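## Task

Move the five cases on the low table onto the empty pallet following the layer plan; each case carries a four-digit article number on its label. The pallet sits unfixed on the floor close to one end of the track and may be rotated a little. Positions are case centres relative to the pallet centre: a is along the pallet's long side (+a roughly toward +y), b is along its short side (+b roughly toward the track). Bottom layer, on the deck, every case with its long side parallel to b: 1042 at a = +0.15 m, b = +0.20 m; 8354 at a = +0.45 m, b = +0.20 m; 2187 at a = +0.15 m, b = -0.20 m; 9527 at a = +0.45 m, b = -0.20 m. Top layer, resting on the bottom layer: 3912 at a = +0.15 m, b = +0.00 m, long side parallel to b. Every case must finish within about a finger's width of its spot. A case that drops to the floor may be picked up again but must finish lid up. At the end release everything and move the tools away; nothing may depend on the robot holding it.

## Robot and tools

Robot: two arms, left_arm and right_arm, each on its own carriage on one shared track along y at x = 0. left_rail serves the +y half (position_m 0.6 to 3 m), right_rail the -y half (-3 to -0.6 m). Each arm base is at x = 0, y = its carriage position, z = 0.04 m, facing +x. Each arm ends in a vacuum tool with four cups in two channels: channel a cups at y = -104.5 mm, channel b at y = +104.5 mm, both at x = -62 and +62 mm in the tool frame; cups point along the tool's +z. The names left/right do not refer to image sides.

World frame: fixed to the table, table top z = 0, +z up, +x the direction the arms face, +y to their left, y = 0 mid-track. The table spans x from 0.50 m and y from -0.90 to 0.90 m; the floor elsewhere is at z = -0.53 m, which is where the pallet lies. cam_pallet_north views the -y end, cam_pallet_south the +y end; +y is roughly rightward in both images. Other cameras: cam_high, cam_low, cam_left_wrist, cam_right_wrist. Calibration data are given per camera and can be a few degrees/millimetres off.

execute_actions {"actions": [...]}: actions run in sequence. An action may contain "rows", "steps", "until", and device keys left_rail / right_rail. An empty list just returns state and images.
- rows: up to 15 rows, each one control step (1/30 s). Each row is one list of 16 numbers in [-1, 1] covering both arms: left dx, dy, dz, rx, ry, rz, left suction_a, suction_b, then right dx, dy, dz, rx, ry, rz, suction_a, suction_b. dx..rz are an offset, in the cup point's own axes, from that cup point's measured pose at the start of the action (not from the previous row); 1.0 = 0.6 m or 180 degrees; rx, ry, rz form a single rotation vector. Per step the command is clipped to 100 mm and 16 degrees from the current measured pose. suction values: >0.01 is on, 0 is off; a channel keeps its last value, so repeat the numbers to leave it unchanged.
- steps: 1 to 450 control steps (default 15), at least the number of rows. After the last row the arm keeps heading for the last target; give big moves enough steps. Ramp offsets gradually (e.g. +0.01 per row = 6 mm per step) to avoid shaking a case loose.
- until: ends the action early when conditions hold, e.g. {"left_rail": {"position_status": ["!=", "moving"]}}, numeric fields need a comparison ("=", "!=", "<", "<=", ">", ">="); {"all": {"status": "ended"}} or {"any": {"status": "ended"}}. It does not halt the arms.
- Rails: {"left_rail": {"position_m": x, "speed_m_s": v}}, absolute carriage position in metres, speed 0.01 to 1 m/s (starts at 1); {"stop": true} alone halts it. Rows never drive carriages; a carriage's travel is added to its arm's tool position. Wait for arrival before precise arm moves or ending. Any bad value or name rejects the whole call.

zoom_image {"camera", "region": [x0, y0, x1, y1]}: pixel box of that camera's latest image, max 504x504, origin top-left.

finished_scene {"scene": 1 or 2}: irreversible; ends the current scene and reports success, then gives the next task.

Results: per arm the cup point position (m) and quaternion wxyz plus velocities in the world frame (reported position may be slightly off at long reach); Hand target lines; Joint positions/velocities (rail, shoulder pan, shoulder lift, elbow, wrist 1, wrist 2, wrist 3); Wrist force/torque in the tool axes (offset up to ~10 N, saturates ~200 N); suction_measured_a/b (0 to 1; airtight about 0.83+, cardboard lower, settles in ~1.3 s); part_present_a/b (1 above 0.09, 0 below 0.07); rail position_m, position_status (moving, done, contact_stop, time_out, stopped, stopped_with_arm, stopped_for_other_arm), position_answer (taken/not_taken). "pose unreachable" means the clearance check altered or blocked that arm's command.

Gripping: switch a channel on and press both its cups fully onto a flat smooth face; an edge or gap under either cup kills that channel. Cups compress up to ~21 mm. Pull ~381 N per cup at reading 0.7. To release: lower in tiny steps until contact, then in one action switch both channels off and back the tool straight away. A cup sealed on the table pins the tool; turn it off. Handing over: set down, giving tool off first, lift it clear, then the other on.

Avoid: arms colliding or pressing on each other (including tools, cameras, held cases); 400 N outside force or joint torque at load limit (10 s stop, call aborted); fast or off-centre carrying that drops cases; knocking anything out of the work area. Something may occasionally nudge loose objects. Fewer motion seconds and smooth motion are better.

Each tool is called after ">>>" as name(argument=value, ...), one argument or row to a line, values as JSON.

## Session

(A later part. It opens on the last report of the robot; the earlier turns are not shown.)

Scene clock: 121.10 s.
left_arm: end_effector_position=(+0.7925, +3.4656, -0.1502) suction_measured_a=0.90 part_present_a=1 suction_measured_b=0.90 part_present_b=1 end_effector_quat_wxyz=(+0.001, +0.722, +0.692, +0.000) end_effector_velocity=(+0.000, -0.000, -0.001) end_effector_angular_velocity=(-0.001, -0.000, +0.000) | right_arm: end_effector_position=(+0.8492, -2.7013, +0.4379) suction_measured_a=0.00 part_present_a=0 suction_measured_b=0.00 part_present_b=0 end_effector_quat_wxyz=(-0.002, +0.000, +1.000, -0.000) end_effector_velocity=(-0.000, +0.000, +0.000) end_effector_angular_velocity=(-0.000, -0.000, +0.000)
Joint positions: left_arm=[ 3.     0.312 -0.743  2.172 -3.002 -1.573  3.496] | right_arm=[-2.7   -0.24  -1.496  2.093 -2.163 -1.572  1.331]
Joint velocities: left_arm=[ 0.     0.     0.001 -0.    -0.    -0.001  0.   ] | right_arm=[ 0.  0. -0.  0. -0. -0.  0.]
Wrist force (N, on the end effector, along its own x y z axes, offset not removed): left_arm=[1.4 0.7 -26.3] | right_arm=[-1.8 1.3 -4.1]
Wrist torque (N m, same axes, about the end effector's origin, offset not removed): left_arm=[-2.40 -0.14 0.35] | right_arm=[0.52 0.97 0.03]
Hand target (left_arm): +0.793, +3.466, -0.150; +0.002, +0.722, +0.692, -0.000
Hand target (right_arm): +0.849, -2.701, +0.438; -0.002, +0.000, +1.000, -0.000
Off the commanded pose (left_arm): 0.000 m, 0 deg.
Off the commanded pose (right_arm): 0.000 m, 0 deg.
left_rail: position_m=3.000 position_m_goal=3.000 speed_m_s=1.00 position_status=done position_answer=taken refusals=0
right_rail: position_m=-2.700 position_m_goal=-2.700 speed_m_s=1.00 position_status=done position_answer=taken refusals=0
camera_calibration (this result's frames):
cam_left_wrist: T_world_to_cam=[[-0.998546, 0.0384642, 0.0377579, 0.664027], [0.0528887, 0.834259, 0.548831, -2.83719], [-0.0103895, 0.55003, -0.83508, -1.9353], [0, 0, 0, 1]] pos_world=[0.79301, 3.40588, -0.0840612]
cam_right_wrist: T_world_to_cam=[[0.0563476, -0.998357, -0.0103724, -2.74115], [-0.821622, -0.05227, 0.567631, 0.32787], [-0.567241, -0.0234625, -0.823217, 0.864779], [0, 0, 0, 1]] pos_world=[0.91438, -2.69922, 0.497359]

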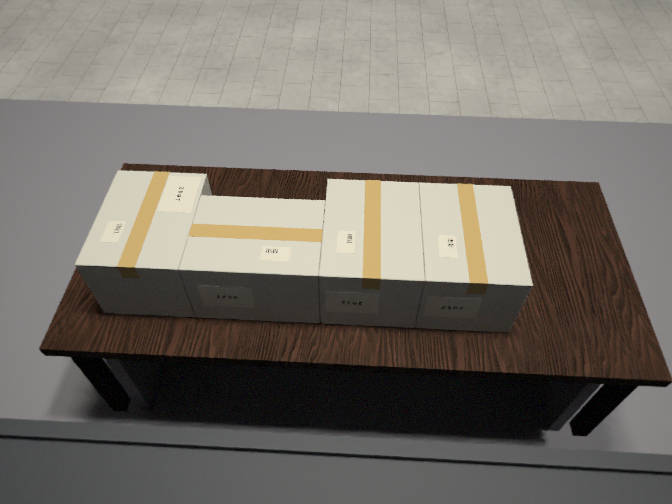

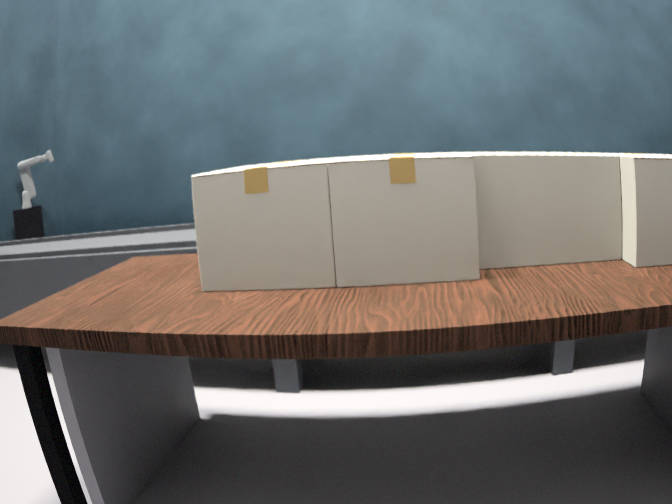

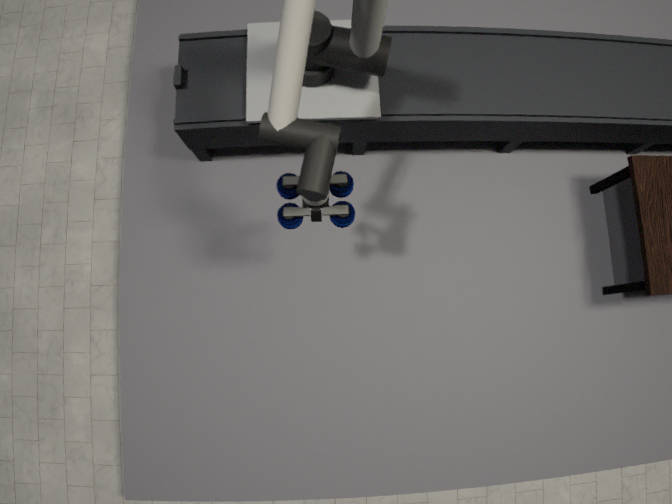

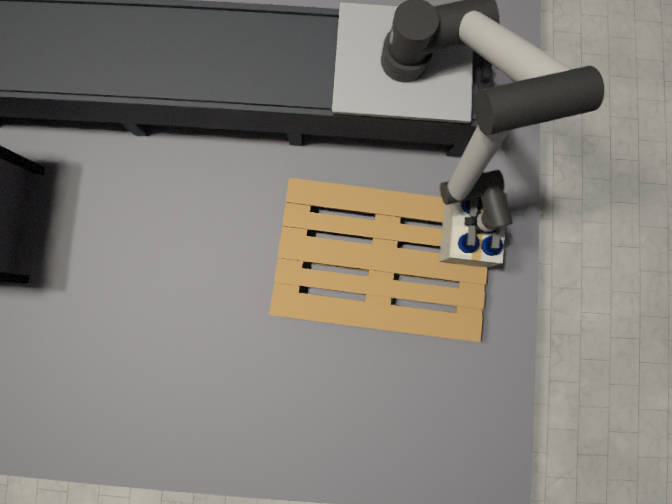

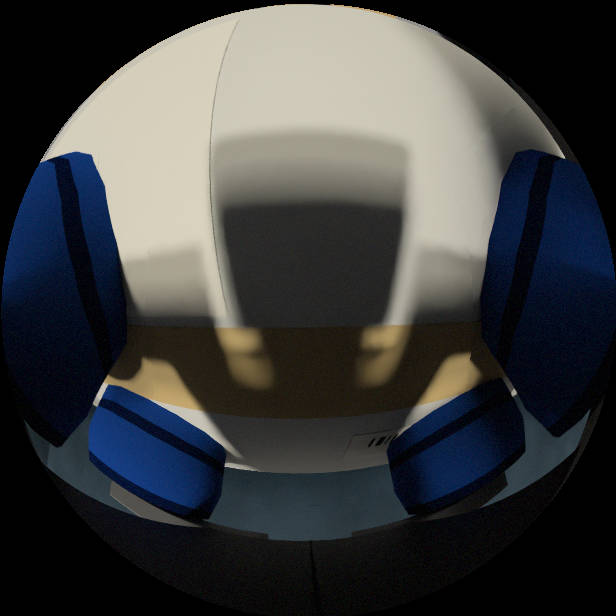

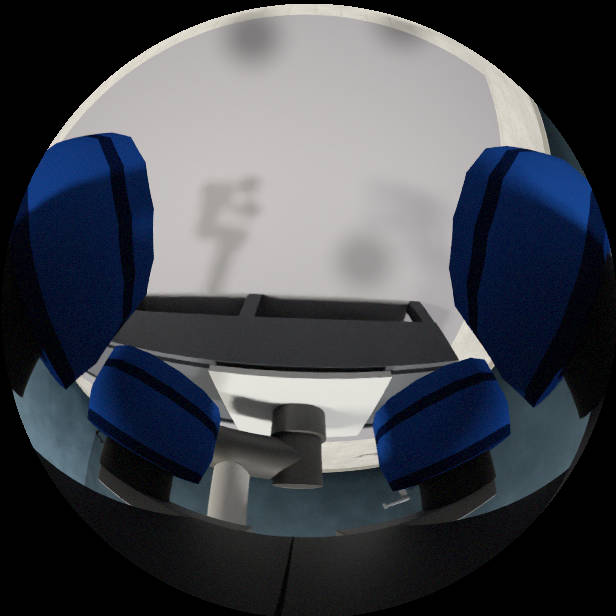

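>>> execute_actions(
  actions=[
    {"rows":[[-0.005,0.01,0,0,0,0,1,1,0,0,0,0,0,0,0,0],[-0.01,0.02,0,0,0,0,1,1,0,0,0,0,0,0,0,0],[-0.015,0.03,0.005,0,0,0,1,1,0,0,0,0,0,0,0,0],[-0.02,0.037,0.01,0,0,0,1,1,0,0,0,0,0,0,0,0]],"steps":14},
  ],
)

>>> zoom_image(
  camera="cam_pallet_south",
  region=[400, 180, 520, 350],
)

Scene clock: 139.20 s.
left_arm: end_effector_position=(+0.8138, +3.4529, -0.1560) suction_measured_a=0.90 part_present_a=1 suction_measured_b=0.90 part_present_b=1 end_effector_quat_wxyz=(+0.002, +0.722, +0.692, -0.000) end_effector_velocity=(+0.004, -0.002, -0.002) end_effector_angular_velocity=(-0.000, +0.000, +0.000) | right_arm: end_effector_position=(+0.8492, -2.7013, +0.4379) suction_measured_a=0.00 part_present_a=0 suction_measured_b=0.00 part_present_b=0 end_effector_quat_wxyz=(-0.002, +0.000, +1.000, -0.000) end_effector_velocity=(+0.000, -0.000, +0.000) end_effector_angular_velocity=(+0.000, -0.000, -0.000)
Joint positions: left_arm=[ 3.     0.291 -0.732  2.153 -2.993 -1.574  3.476] | right_arm=[-2.7   -0.24  -1.496  2.093 -2.163 -1.572  1.331]
Joint velocities: left_arm=[ 0.    -0.004  0.003 -0.004  0.001  0.    -0.004] | right_arm=[ 0. -0. -0.  0. -0.  0. -0.]
Wrist force (N, on the end effector, along its own x y z axes, offset not removed): left_arm=[3.6 5.0 -24.0] | right_arm=[4.3 -3.6 4.4]
Wrist torque (N m, same axes, about the end effector's origin, offset not removed): left_arm=[-2.13 -0.78 0.00] | right_arm=[-0.21 0.17 0.01]
Hand target (left_arm): +0.814, +3.453, -0.156; +0.001, +0.722, +0.692, +0.000
Hand target (right_arm): +0.849, -2.701, +0.438; -0.002, +0.000, +1.000, -0.000
Off the commanded pose (left_arm): 0.000 m, 0 deg.
Off the commanded pose (right_arm): 0.000 m, 0 deg.
left_rail: position_m=3.000 position_m_goal=3.000 speed_m_s=1.00 position_status=done position_answer=taken refusals=0
right_rail: position_m=-2.700 position_m_goal=-2.700 speed_m_s=1.00 position_status=done position_answer=taken refusals=0
camera_calibration (this result's frames):
cam_left_wrist: T_world_to_cam=[[-0.998548, 0.0384414, 0.0377356, 0.686066], [0.0528556, 0.834356, 0.548685, -2.82484], [-0.0103927, 0.549883, -0.835177, -1.93241], [0, 0, 0, 1]] pos_world=[0.814295, 3.39315, -0.0898477]
cam_right_wrist: T_world_to_cam=[[0.0563477, -0.998357, -0.0103722, -2.74115], [-0.821622, -0.05227, 0.567631, 0.32787], [-0.567241, -0.0234627, -0.823218, 0.864778], [0, 0, 0, 1]] pos_world=[0.914381, -2.69922, 0.49736]

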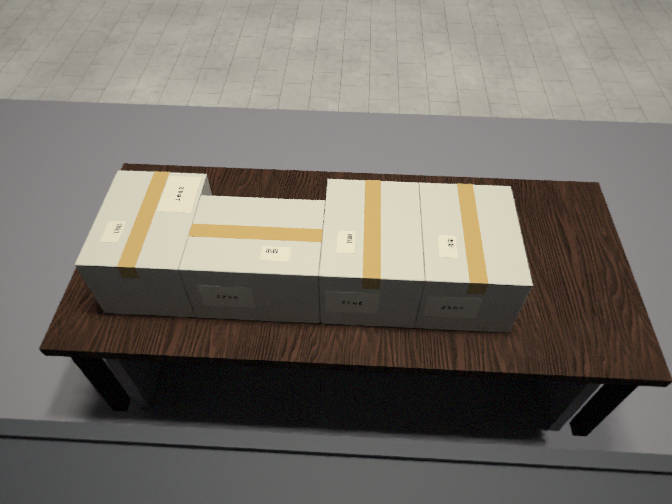

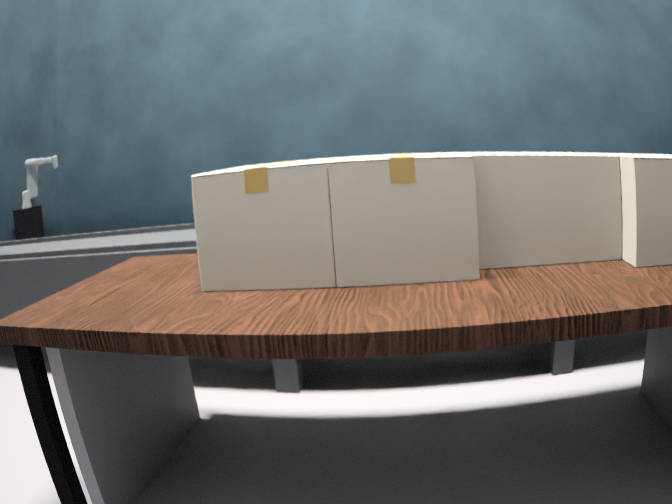

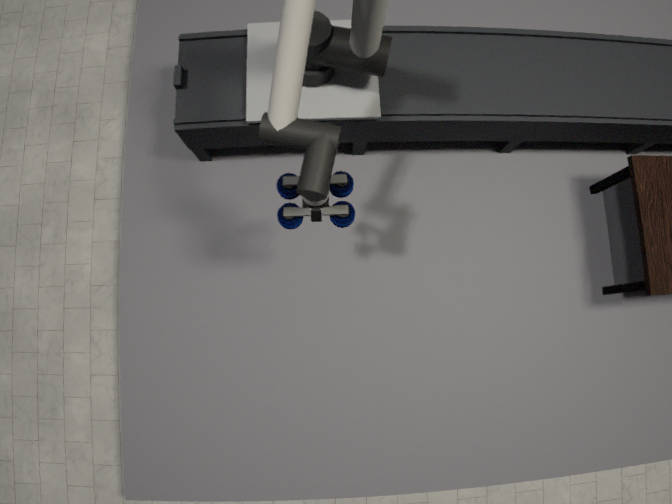

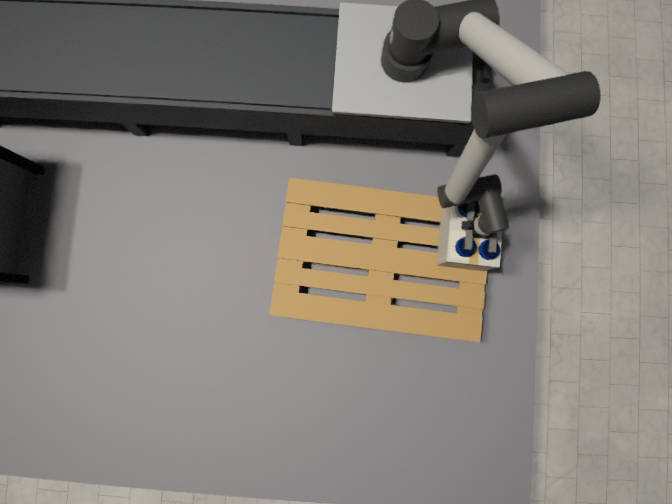

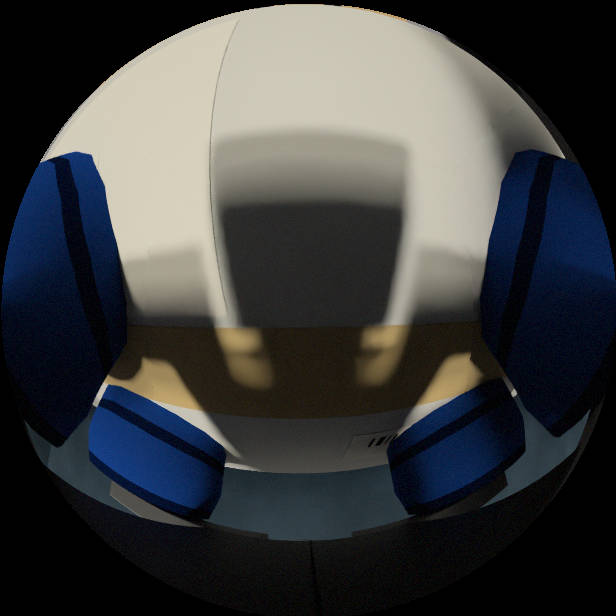

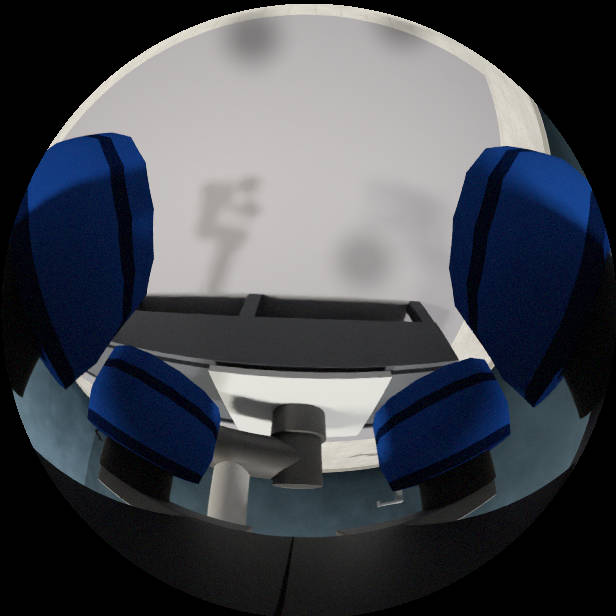

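Region (400, 180, 520, 350) of cam_pallet_south's 672x504 image, scaled by 2.965, with more detail than that image has; it fills the left 356 columns of this view, and the rest is white.

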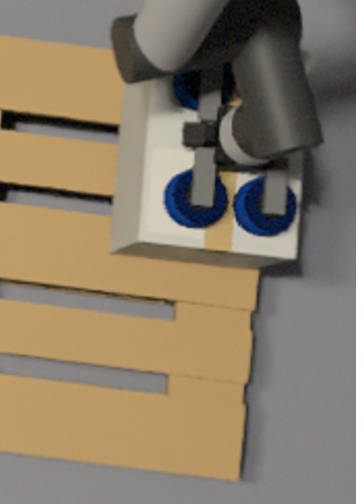

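>>> execute_actions(
  actions=[
    {"rows":[[-0.002,0,0.004,0,0,0,1,1,0,0,0,0,0,0,0,0],[-0.004,0,0.008,0,0,0,1,1,0,0,0,0,0,0,0,0],[-0.004,0,0.012,0,0,0,1,1,0,0,0,0,0,0,0,0]],"steps":10},
  ],
)

Scene clock: 144.10 s.
left_arm: end_effector_position=(+0.8137, +3.4506, -0.1628) suction_measured_a=0.90 part_present_a=1 suction_measured_b=0.90 part_present_b=1 end_effector_quat_wxyz=(+0.001, +0.722, +0.692, +0.000) end_effector_velocity=(-0.000, -0.001, -0.005) end_effector_angular_velocity=(+0.000, -0.000, +0.000) | right_arm: end_effector_position=(+0.8492, -2.7013, +0.4379) suction_measured_a=0.00 part_present_a=0 suction_measured_b=0.00 part_present_b=0 end_effector_quat_wxyz=(-0.002, +0.000, +1.000, -0.000) end_effector_velocity=(-0.000, +0.000, +0.000) end_effector_angular_velocity=(-0.000, -0.000, -0.000)
Joint positions: left_arm=[ 3.     0.289 -0.723  2.153 -3.002 -1.573  3.473] | right_arm=[-2.7   -0.24  -1.496  2.093 -2.163 -1.572  1.331]
Joint velocities: left_arm=[ 0.    -0.001  0.007  0.    -0.007  0.    -0.001] | right_arm=[ 0.  0. -0.  0. -0. -0.  0.]
Wrist force (N, on the end effector, along its own x y z axes, offset not removed): left_arm=[-3.5 8.2 -25.1] | right_arm=[-2.0 -2.6 -5.7]
Wrist torque (N m, same axes, about the end effector's origin, offset not removed): left_arm=[-1.59 0.63 0.08] | right_arm=[-0.07 0.80 -0.11]
Hand target (left_arm): +0.814, +3.450, -0.163; +0.002, +0.722, +0.692, -0.000
Hand target (right_arm): +0.849, -2.701, +0.438; -0.002, +0.000, +1.000, -0.000
Off the commanded pose (left_arm): 0.000 m, 0 deg.
Off the commanded pose (right_arm): 0.000 m, 0 deg.
left_rail: position_m=3.000 position_m_goal=3.000 speed_m_s=1.00 position_status=done position_answer=taken refusals=0
right_rail: position_m=-2.700 position_m_goal=-2.700 speed_m_s=1.00 position_status=done position_answer=taken refusals=0
camera_calibration (this result's frames):
cam_left_wrist: T_world_to_cam=[[-0.998544, 0.0384441, 0.0378396, 0.68633], [0.0529169, 0.834254, 0.548836, -2.81891], [-0.0104684, 0.550039, -0.835073, -1.9373], [0, 0, 0, 1]] pos_world=[0.814218, 3.39089, -0.0966369]
cam_right_wrist: T_world_to_cam=[[0.0563477, -0.998357, -0.0103721, -2.74115], [-0.821622, -0.0522699, 0.567631, 0.32787], [-0.567241, -0.0234628, -0.823218, 0.864778], [0, 0, 0, 1]] pos_world=[0.914381, -2.69922, 0.49736]

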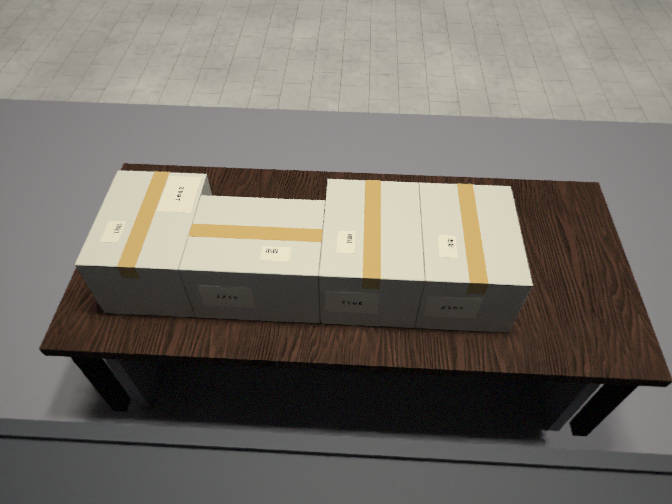

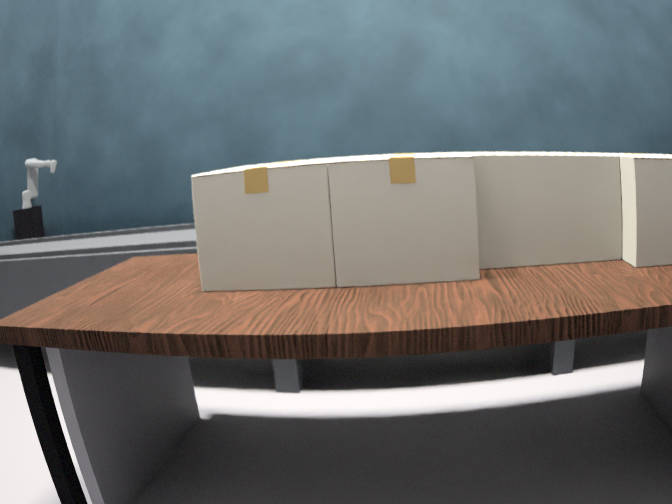

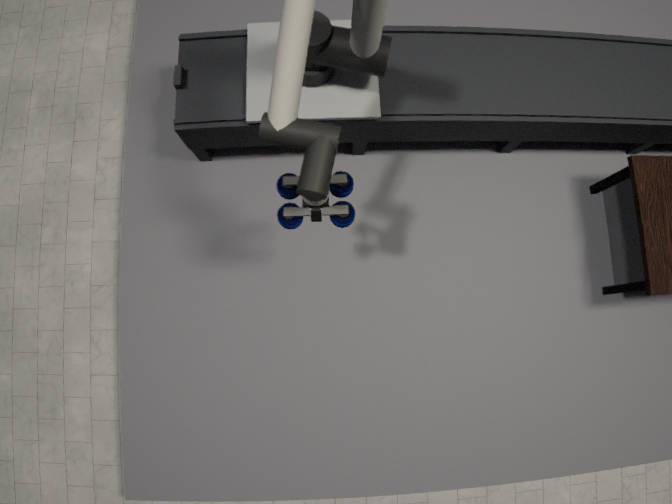

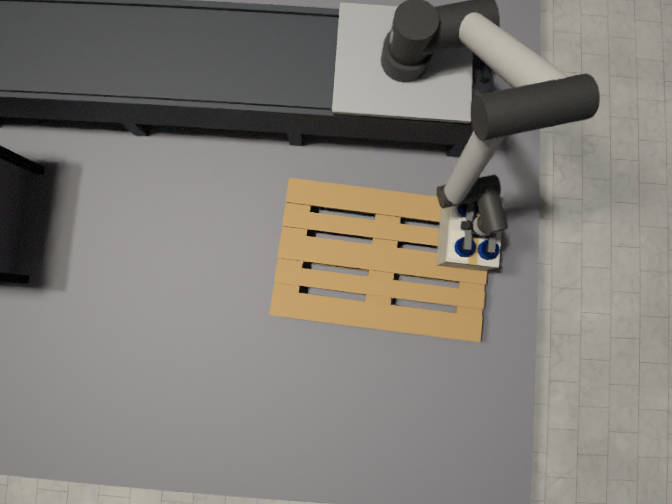

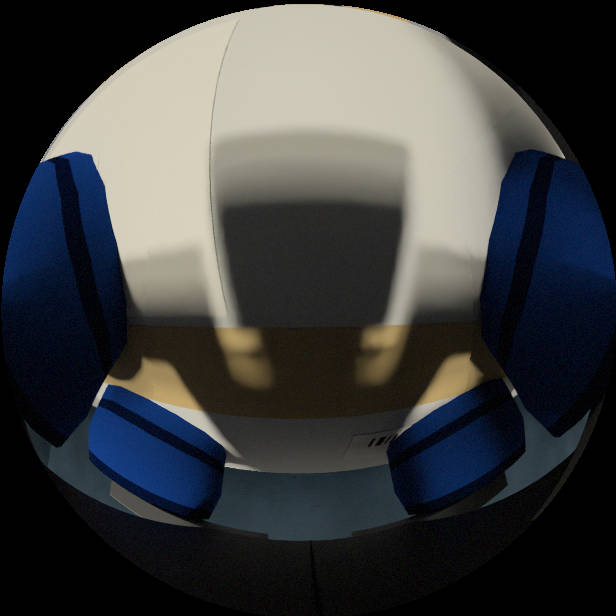

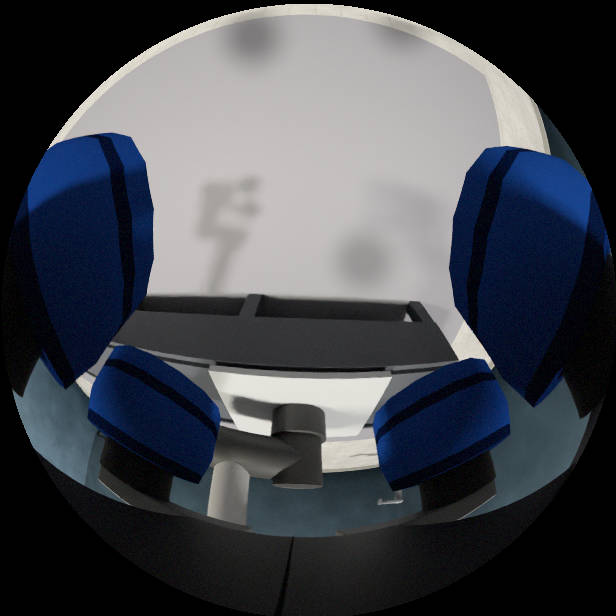

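>>> execute_actions(
  actions=[
    {"rows":[[0,0,0.004,0,0,0,1,1,0,0,0,0,0,0,0,0]],"steps":8},
  ],
)

Scene clock: 146.50 s.
left_arm: end_effector_position=(+0.8138, +3.4505, -0.1650) suction_measured_a=0.90 part_present_a=1 suction_measured_b=0.90 part_present_b=1 end_effector_quat_wxyz=(+0.002, +0.722, +0.692, -0.000) end_effector_velocity=(+0.000, +0.000, -0.002) end_effector_angular_velocity=(+0.000, -0.000, -0.000) | right_arm: end_effector_position=(+0.8492, -2.7013, +0.4379) suction_measured_a=0.00 part_present_a=0 suction_measured_b=0.00 part_present_b=0 end_effector_quat_wxyz=(-0.002, +0.000, +1.000, -0.000) end_effector_velocity=(-0.000, +0.000, +0.000) end_effector_angular_velocity=(-0.000, -0.000, +0.000)
Joint positions: left_arm=[ 3.     0.289 -0.72   2.152 -3.004 -1.574  3.473] | right_arm=[-2.7   -0.24  -1.496  2.093 -2.163 -1.572  1.331]
Joint velocities: left_arm=[ 0.    -0.     0.003 -0.001 -0.002 -0.    -0.   ] | right_arm=[ 0.  0. -0.  0. -0.  0. -0.]
Wrist force (N, on the end effector, along its own x y z axes, offset not removed): left_arm=[-3.4 7.4 -20.3] | right_arm=[-2.6 -7.5 2.0]
Wrist torque (N m, same axes, about the end effector's origin, offset not removed): left_arm=[-1.67 0.27 0.10] | right_arm=[-0.88 0.93 0.00]
Hand target (left_arm): +0.814, +3.451, -0.165; +0.001, +0.722, +0.692, +0.000
Hand target (right_arm): +0.849, -2.701, +0.438; -0.002, +0.000, +1.000, -0.000
Off the commanded pose (left_arm): 0.000 m, 0 deg.
Off the commanded pose (right_arm): 0.000 m, 0 deg.
left_rail: position_m=3.000 position_m_goal=3.000 speed_m_s=1.00 position_status=done position_answer=taken refusals=0
right_rail: position_m=-2.700 position_m_goal=-2.700 speed_m_s=1.00 position_status=done position_answer=taken refusals=0
camera_calibration (this result's frames):
cam_left_wrist: T_world_to_cam=[[-0.998545, 0.0384427, 0.0378184, 0.686441], [0.0529019, 0.834368, 0.548664, -2.81796], [-0.0104623, 0.549866, -0.835187, -1.93852], [0, 0, 0, 1]] pos_world=[0.814236, 3.39075, -0.0988736]
cam_right_wrist: T_world_to_cam=[[0.0563478, -0.998357, -0.0103724, -2.74115], [-0.821622, -0.0522701, 0.567631, 0.32787], [-0.567241, -0.0234626, -0.823218, 0.864778], [0, 0, 0, 1]] pos_world=[0.914381, -2.69922, 0.49736]

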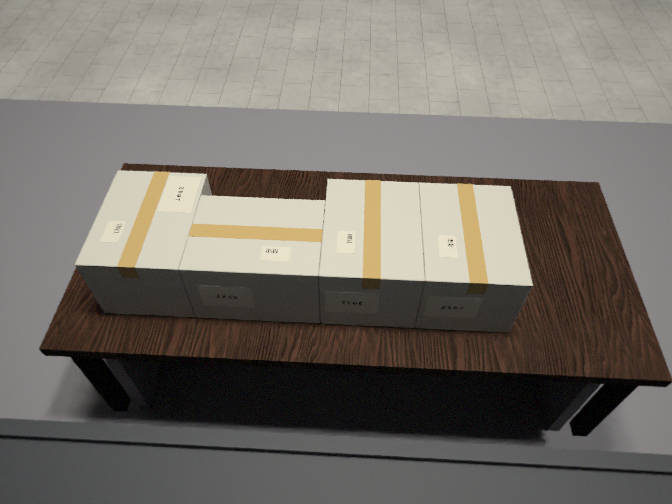

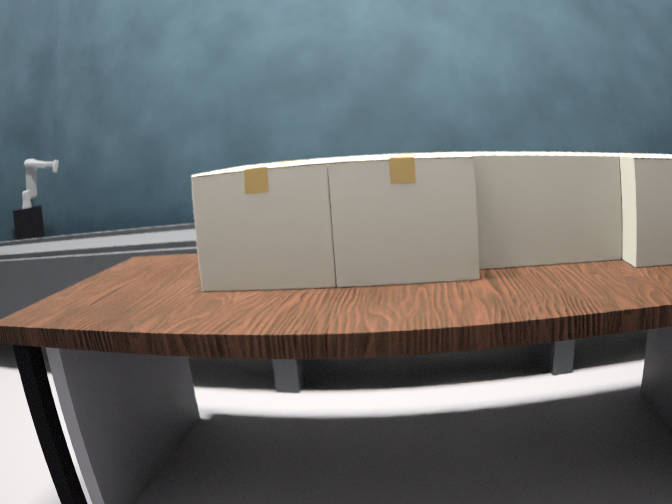

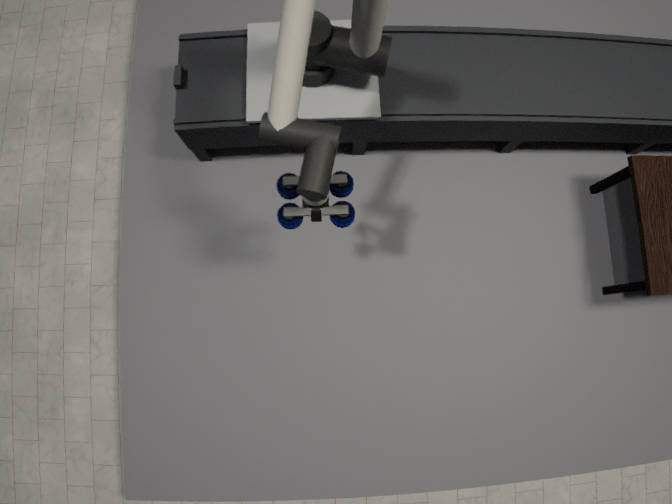

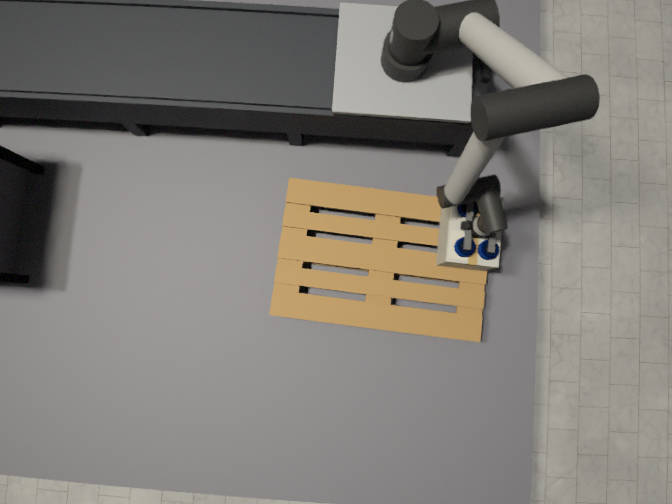

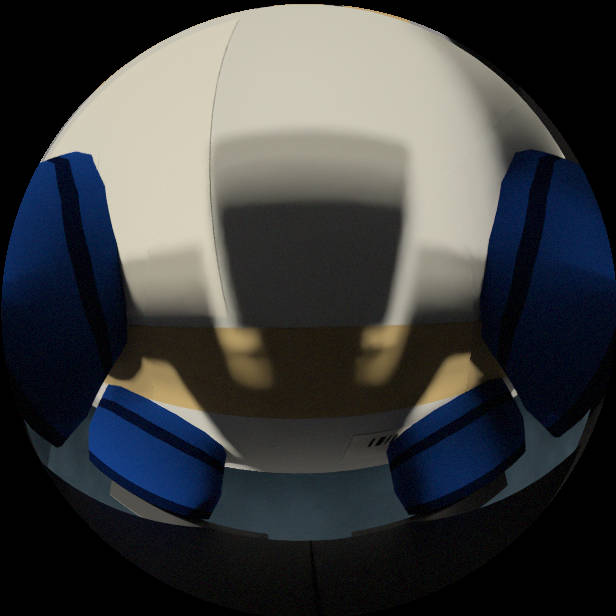

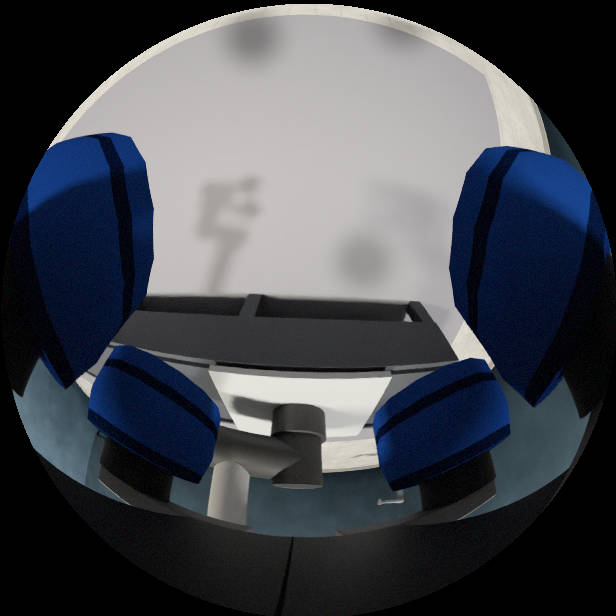

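>>> execute_actions(
  actions=[
    {"rows":[[0,0,0.003,0,0,0,1,1,0,0,0,0,0,0,0,0]],"steps":8},
  ],
)

Scene clock: 150.67 s.
left_arm: end_effector_position=(+0.8139, +3.4506, -0.1663) suction_measured_a=0.90 part_present_a=1 suction_measured_b=0.90 part_present_b=1 end_effector_quat_wxyz=(+0.002, +0.722, +0.692, +0.000) end_effector_velocity=(+0.000, -0.000, -0.001) end_effector_angular_velocity=(+0.000, -0.000, -0.000) | right_arm: end_effector_position=(+0.8492, -2.7013, +0.4379) suction_measured_a=0.00 part_present_a=0 suction_measured_b=0.00 part_present_b=0 end_effector_quat_wxyz=(-0.002, +0.000, +1.000, -0.000) end_effector_velocity=(+0.000, -0.000, -0.000) end_effector_angular_velocity=(+0.000, +0.000, -0.000)
Joint positions: left_arm=[ 3.     0.289 -0.718  2.152 -3.006 -1.573  3.473] | right_arm=[-2.7   -0.24  -1.496  2.093 -2.163 -1.572  1.331]
Joint velocities: left_arm=[ 0.    -0.     0.002 -0.    -0.002  0.    -0.   ] | right_arm=[ 0. -0.  0. -0.  0. -0.  0.]
Wrist force (N, on the end effector, along its own x y z axes, offset not removed): left_arm=[-61.2 4.4 -200.0] | right_arm=[-1.8 -4.7 0.3]
Wrist torque (N m, same axes, about the end effector's origin, offset not removed): left_arm=[20.60 5.82 -6.92] | right_arm=[-0.26 0.83 0.04]
Hand target (left_arm): +0.814, +3.450, -0.167; +0.002, +0.722, +0.692, -0.000
Hand target (right_arm): +0.849, -2.701, +0.438; -0.002, +0.000, +1.000, -0.000
Off the commanded pose (left_arm): 0.001 m, 0 deg.
Off the commanded pose (right_arm): 0.000 m, 0 deg.
left_rail: position_m=3.000 position_m_goal=3.000 speed_m_s=1.00 position_status=done position_answer=taken refusals=0
right_rail: position_m=-2.700 position_m_goal=-2.700 speed_m_s=1.00 position_status=done position_answer=taken refusals=0
camera_calibration (this result's frames):
cam_left_wrist: T_world_to_cam=[[-0.998559, 0.0383889, 0.0375063, 0.686769], [0.0526886, 0.834201, 0.548937, -2.81662], [-0.0102148, 0.550122, -0.835022, -1.94072], [0, 0, 0, 1]] pos_world=[0.814359, 3.39089, -0.100154]
cam_right_wrist: T_world_to_cam=[[0.0563476, -0.998357, -0.0103724, -2.74115], [-0.821622, -0.05227, 0.567631, 0.32787], [-0.567241, -0.0234625, -0.823218, 0.864779], [0, 0, 0, 1]] pos_world=[0.914381, -2.69922, 0.497359]

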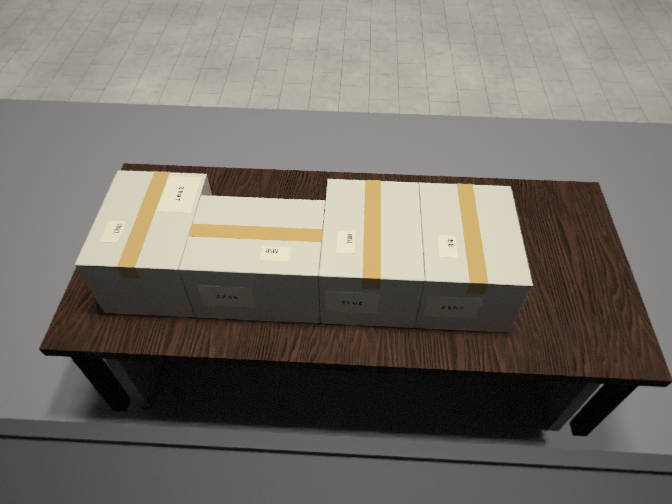

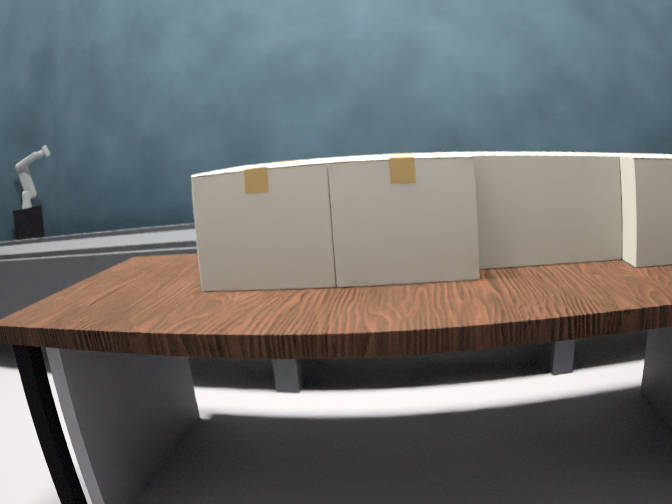

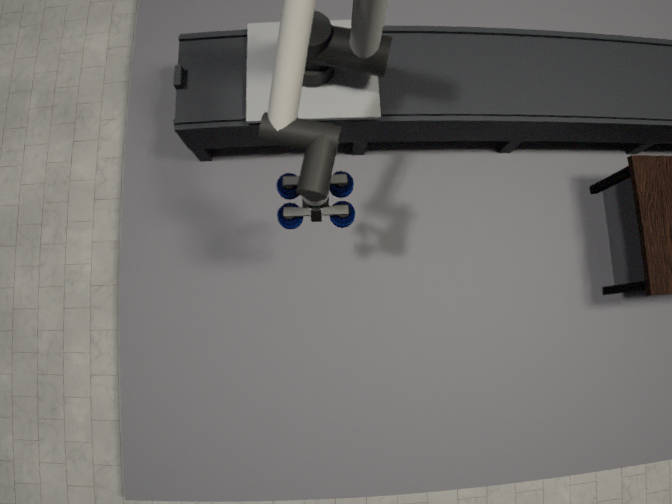

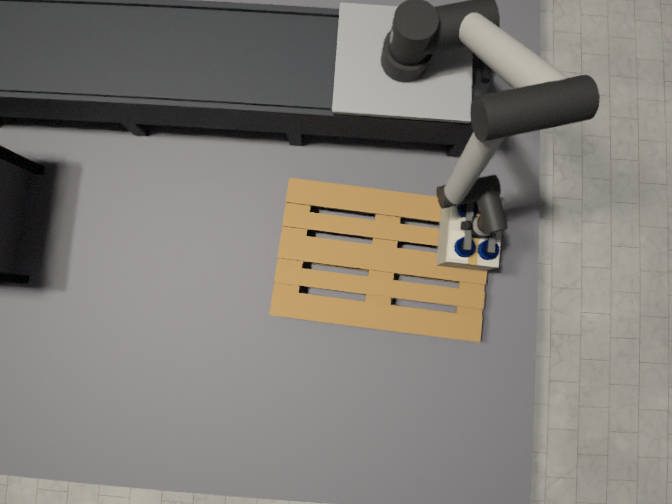

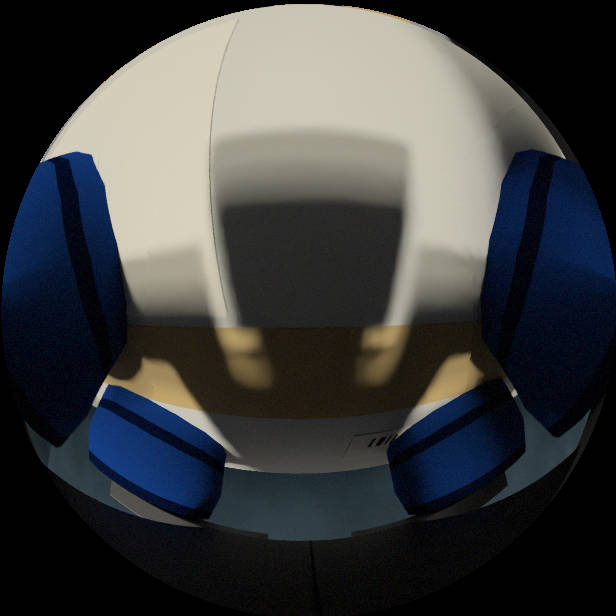

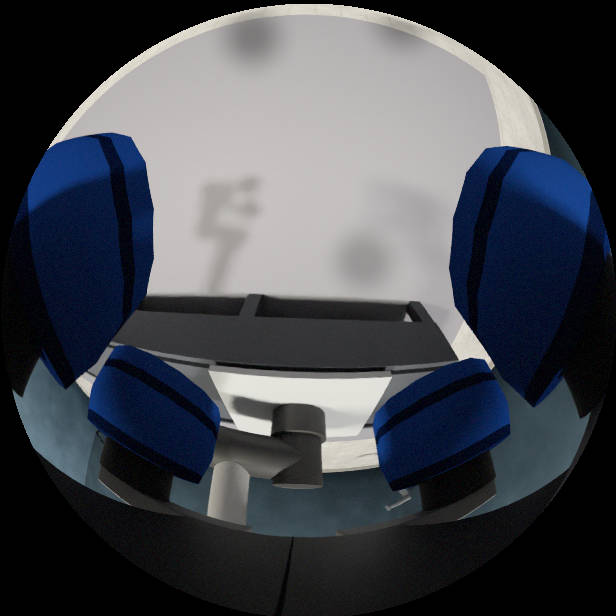

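>>> execute_actions(
  actions=[
    {"rows":[[0,0,-0.002,0,0,0,0,0,0,0,0,0,0,0,0,0],[0,0,-0.004,0,0,0,0,0,0,0,0,0,0,0,0,0],[0,0,-0.006,0,0,0,0,0,0,0,0,0,0,0,0,0],[0,0,-0.008,0,0,0,0,0,0,0,0,0,0,0,0,0],[0,0,-0.011,0,0,0,0,0,0,0,0,0,0,0,0,0],[0,0,-0.014,0,0,0,0,0,0,0,0,0,0,0,0,0],[0,0,-0.017,0,0,0,0,0,0,0,0,0,0,0,0,0],[0,0,-0.02,0,0,0,0,0,0,0,0,0,0,0,0,0],[0,0,-0.024,0,0,0,0,0,0,0,0,0,0,0,0,0],[0,0,-0.028,0,0,0,0,0,0,0,0,0,0,0,0,0],[0,0,-0.034,0,0,0,0,0,0,0,0,0,0,0,0,0],[0,0,-0.04,0,0,0,0,0,0,0,0,0,0,0,0,0],[0,0,-0.05,0,0,0,0,0,0,0,0,0,0,0,0,0],[0,0,-0.07,0,0,0,0,0,0,0,0,0,0,0,0,0],[0,0,-0.1,0,0,0,0,0,0,0,0,0,0,0,0,0]],"steps":20},
    {"rows":[[-0.6,0,-0.94,0,0,0,0,0,0,0,0,0,0,0,0,0]],"steps":40,"left_rail":{"position_m":0.6}},
    {"rows":[[-0.6,-0.02,0,0,0,-0.513,0,0,0,0,0,0,0,0,0,0]],"steps":60,"until":{"left_rail":{"position_status":["!=","moving"]}}},
  ],
)

Scene clock: 175.20 s.
left_arm: end_effector_position=(+0.8175, +3.4515, -0.1557) suction_measured_a=0.01 part_present_a=0 suction_measured_b=0.01 part_present_b=0 end_effector_quat_wxyz=(+0.005, +0.722, +0.692, +0.008) end_effector_velocity=(-0.000, +0.000, -0.000) end_effector_angular_velocity=(-0.000, +0.000, -0.000) | right_arm: end_effector_position=(+0.8492, -2.7013, +0.4379) suction_measured_a=0.00 part_present_a=0 suction_measured_b=0.00 part_present_b=0 end_effector_quat_wxyz=(-0.002, +0.000, +1.000, -0.000) end_effector_velocity=(+0.000, -0.000, -0.000) end_effector_angular_velocity=(+0.000, +0.000, -0.000)
Joint positions: left_arm=[ 3.     0.289 -0.729  2.156 -3.015 -1.574  3.473] | right_arm=[-2.7   -0.24  -1.496  2.093 -2.163 -1.572  1.331]
Joint velocities: left_arm=[ 0.  0.  0. -0.  0. -0.  0.] | right_arm=[ 0. -0.  0. -0.  0. -0.  0.]
Wrist force (N, on the end effector, along its own x y z axes, offset not removed): left_arm=[-40.4 -74.6 -194.6] | right_arm=[1.6 -2.6 3.1]
Wrist torque (N m, same axes, about the end effector's origin, offset not removed): left_arm=[1.87 0.89 0.20] | right_arm=[-0.14 0.33 -0.04]
Hand target (left_arm): +0.818, +3.452, -0.156; +0.005, +0.722, +0.692, +0.007
Hand target (right_arm): +0.849, -2.701, +0.438; -0.002, +0.000, +1.000, -0.000
Off the commanded pose (left_arm): 0.360 m, 92 deg.
Off the commanded pose (right_arm): 0.000 m, 0 deg.
FORCE FAULT: contact force on the left arm reached its limit, and that arm stopped for 10 seconds. The contact can be on any part of that arm, not only on its tool. That arm's remaining commands of this call were not run. That arm holds still and accepts commands again. Move the arm away from the contact; if what it grips holds it there, let go first. Pushing or pulling that hard again can fault the arm again.
left_rail: position_m=3.000 position_m_goal=3.000 speed_m_s=1.00 position_status=stopped_with_arm position_answer=taken refusals=0
right_rail: position_m=-2.700 position_m_goal=-2.700 speed_m_s=1.00 position_status=done position_answer=taken refusals=0
camera_calibration (this result's frames):
cam_left_wrist: T_world_to_cam=[[-0.999037, 0.0381553, 0.021666, 0.688642], [0.0437681, 0.831699, 0.553499, -2.80671], [0.0030993, 0.553914, -0.832568, -1.95589], [0, 0, 0, 1]] pos_world=[0.816886, 3.39146, -0.0898236]
cam_right_wrist: T_world_to_cam=[[0.0563476, -0.998357, -0.0103723, -2.74115], [-0.821622, -0.0522699, 0.567631, 0.32787], [-0.567241, -0.0234626, -0.823218, 0.864779], [0, 0, 0, 1]] pos_world=[0.914381, -2.69922, 0.49736]

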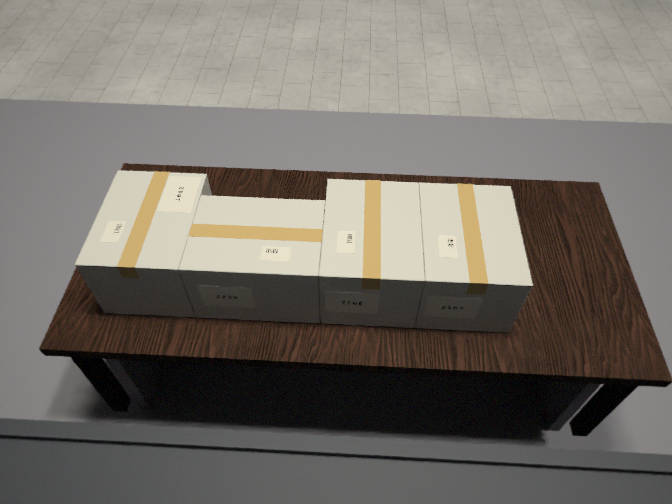

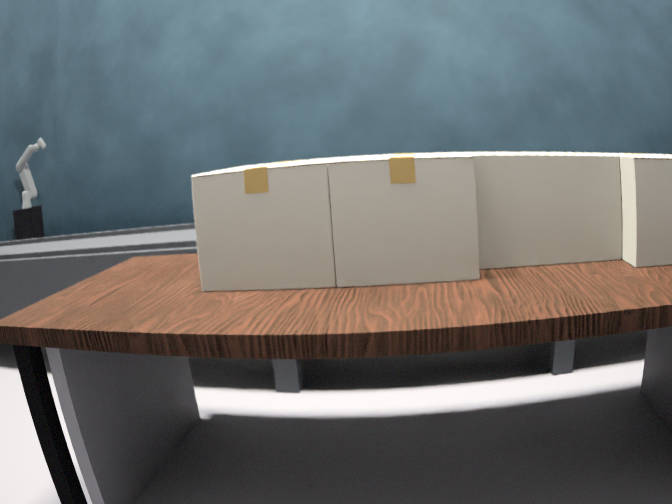

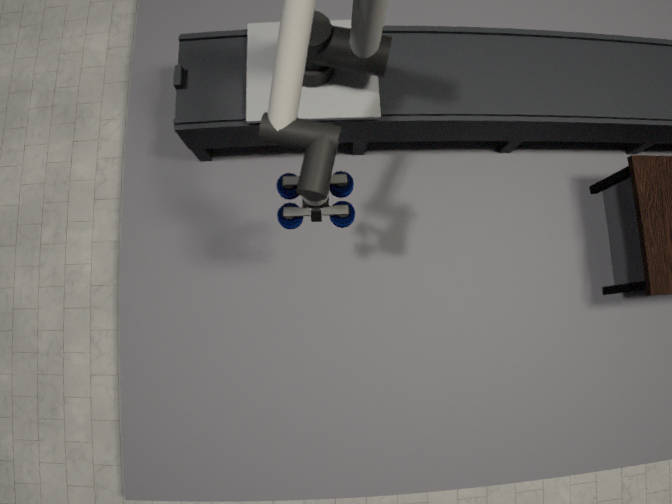

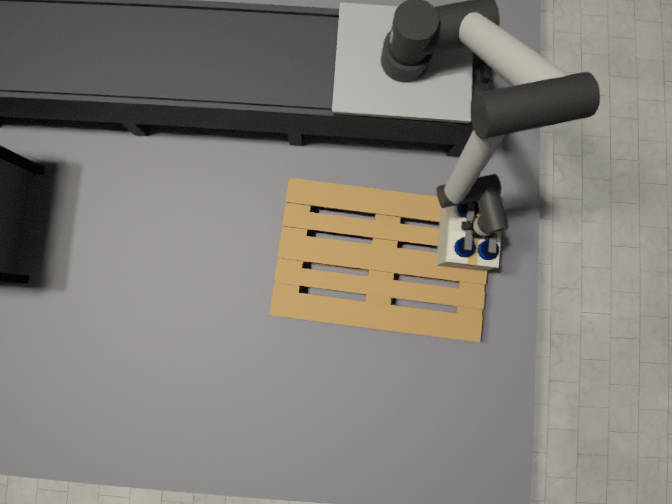

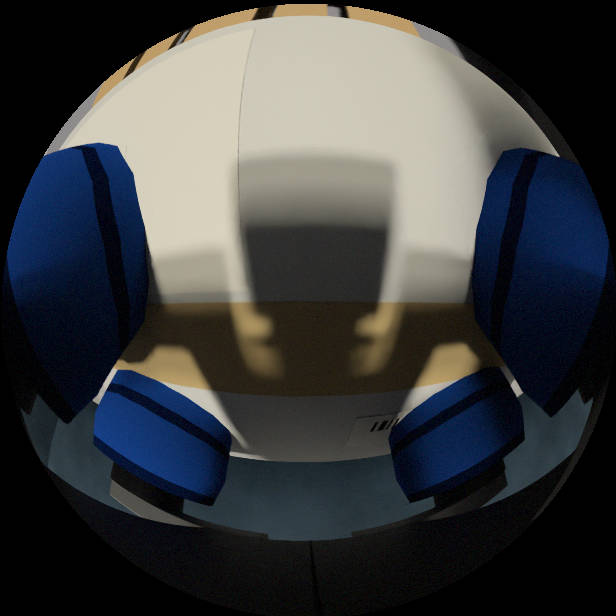

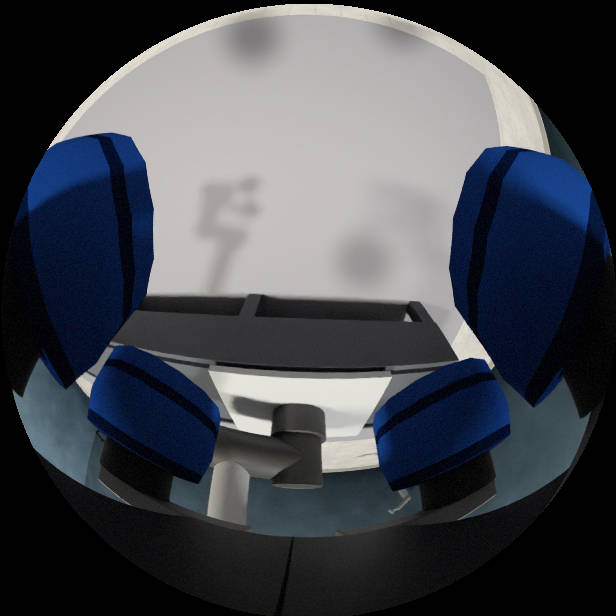

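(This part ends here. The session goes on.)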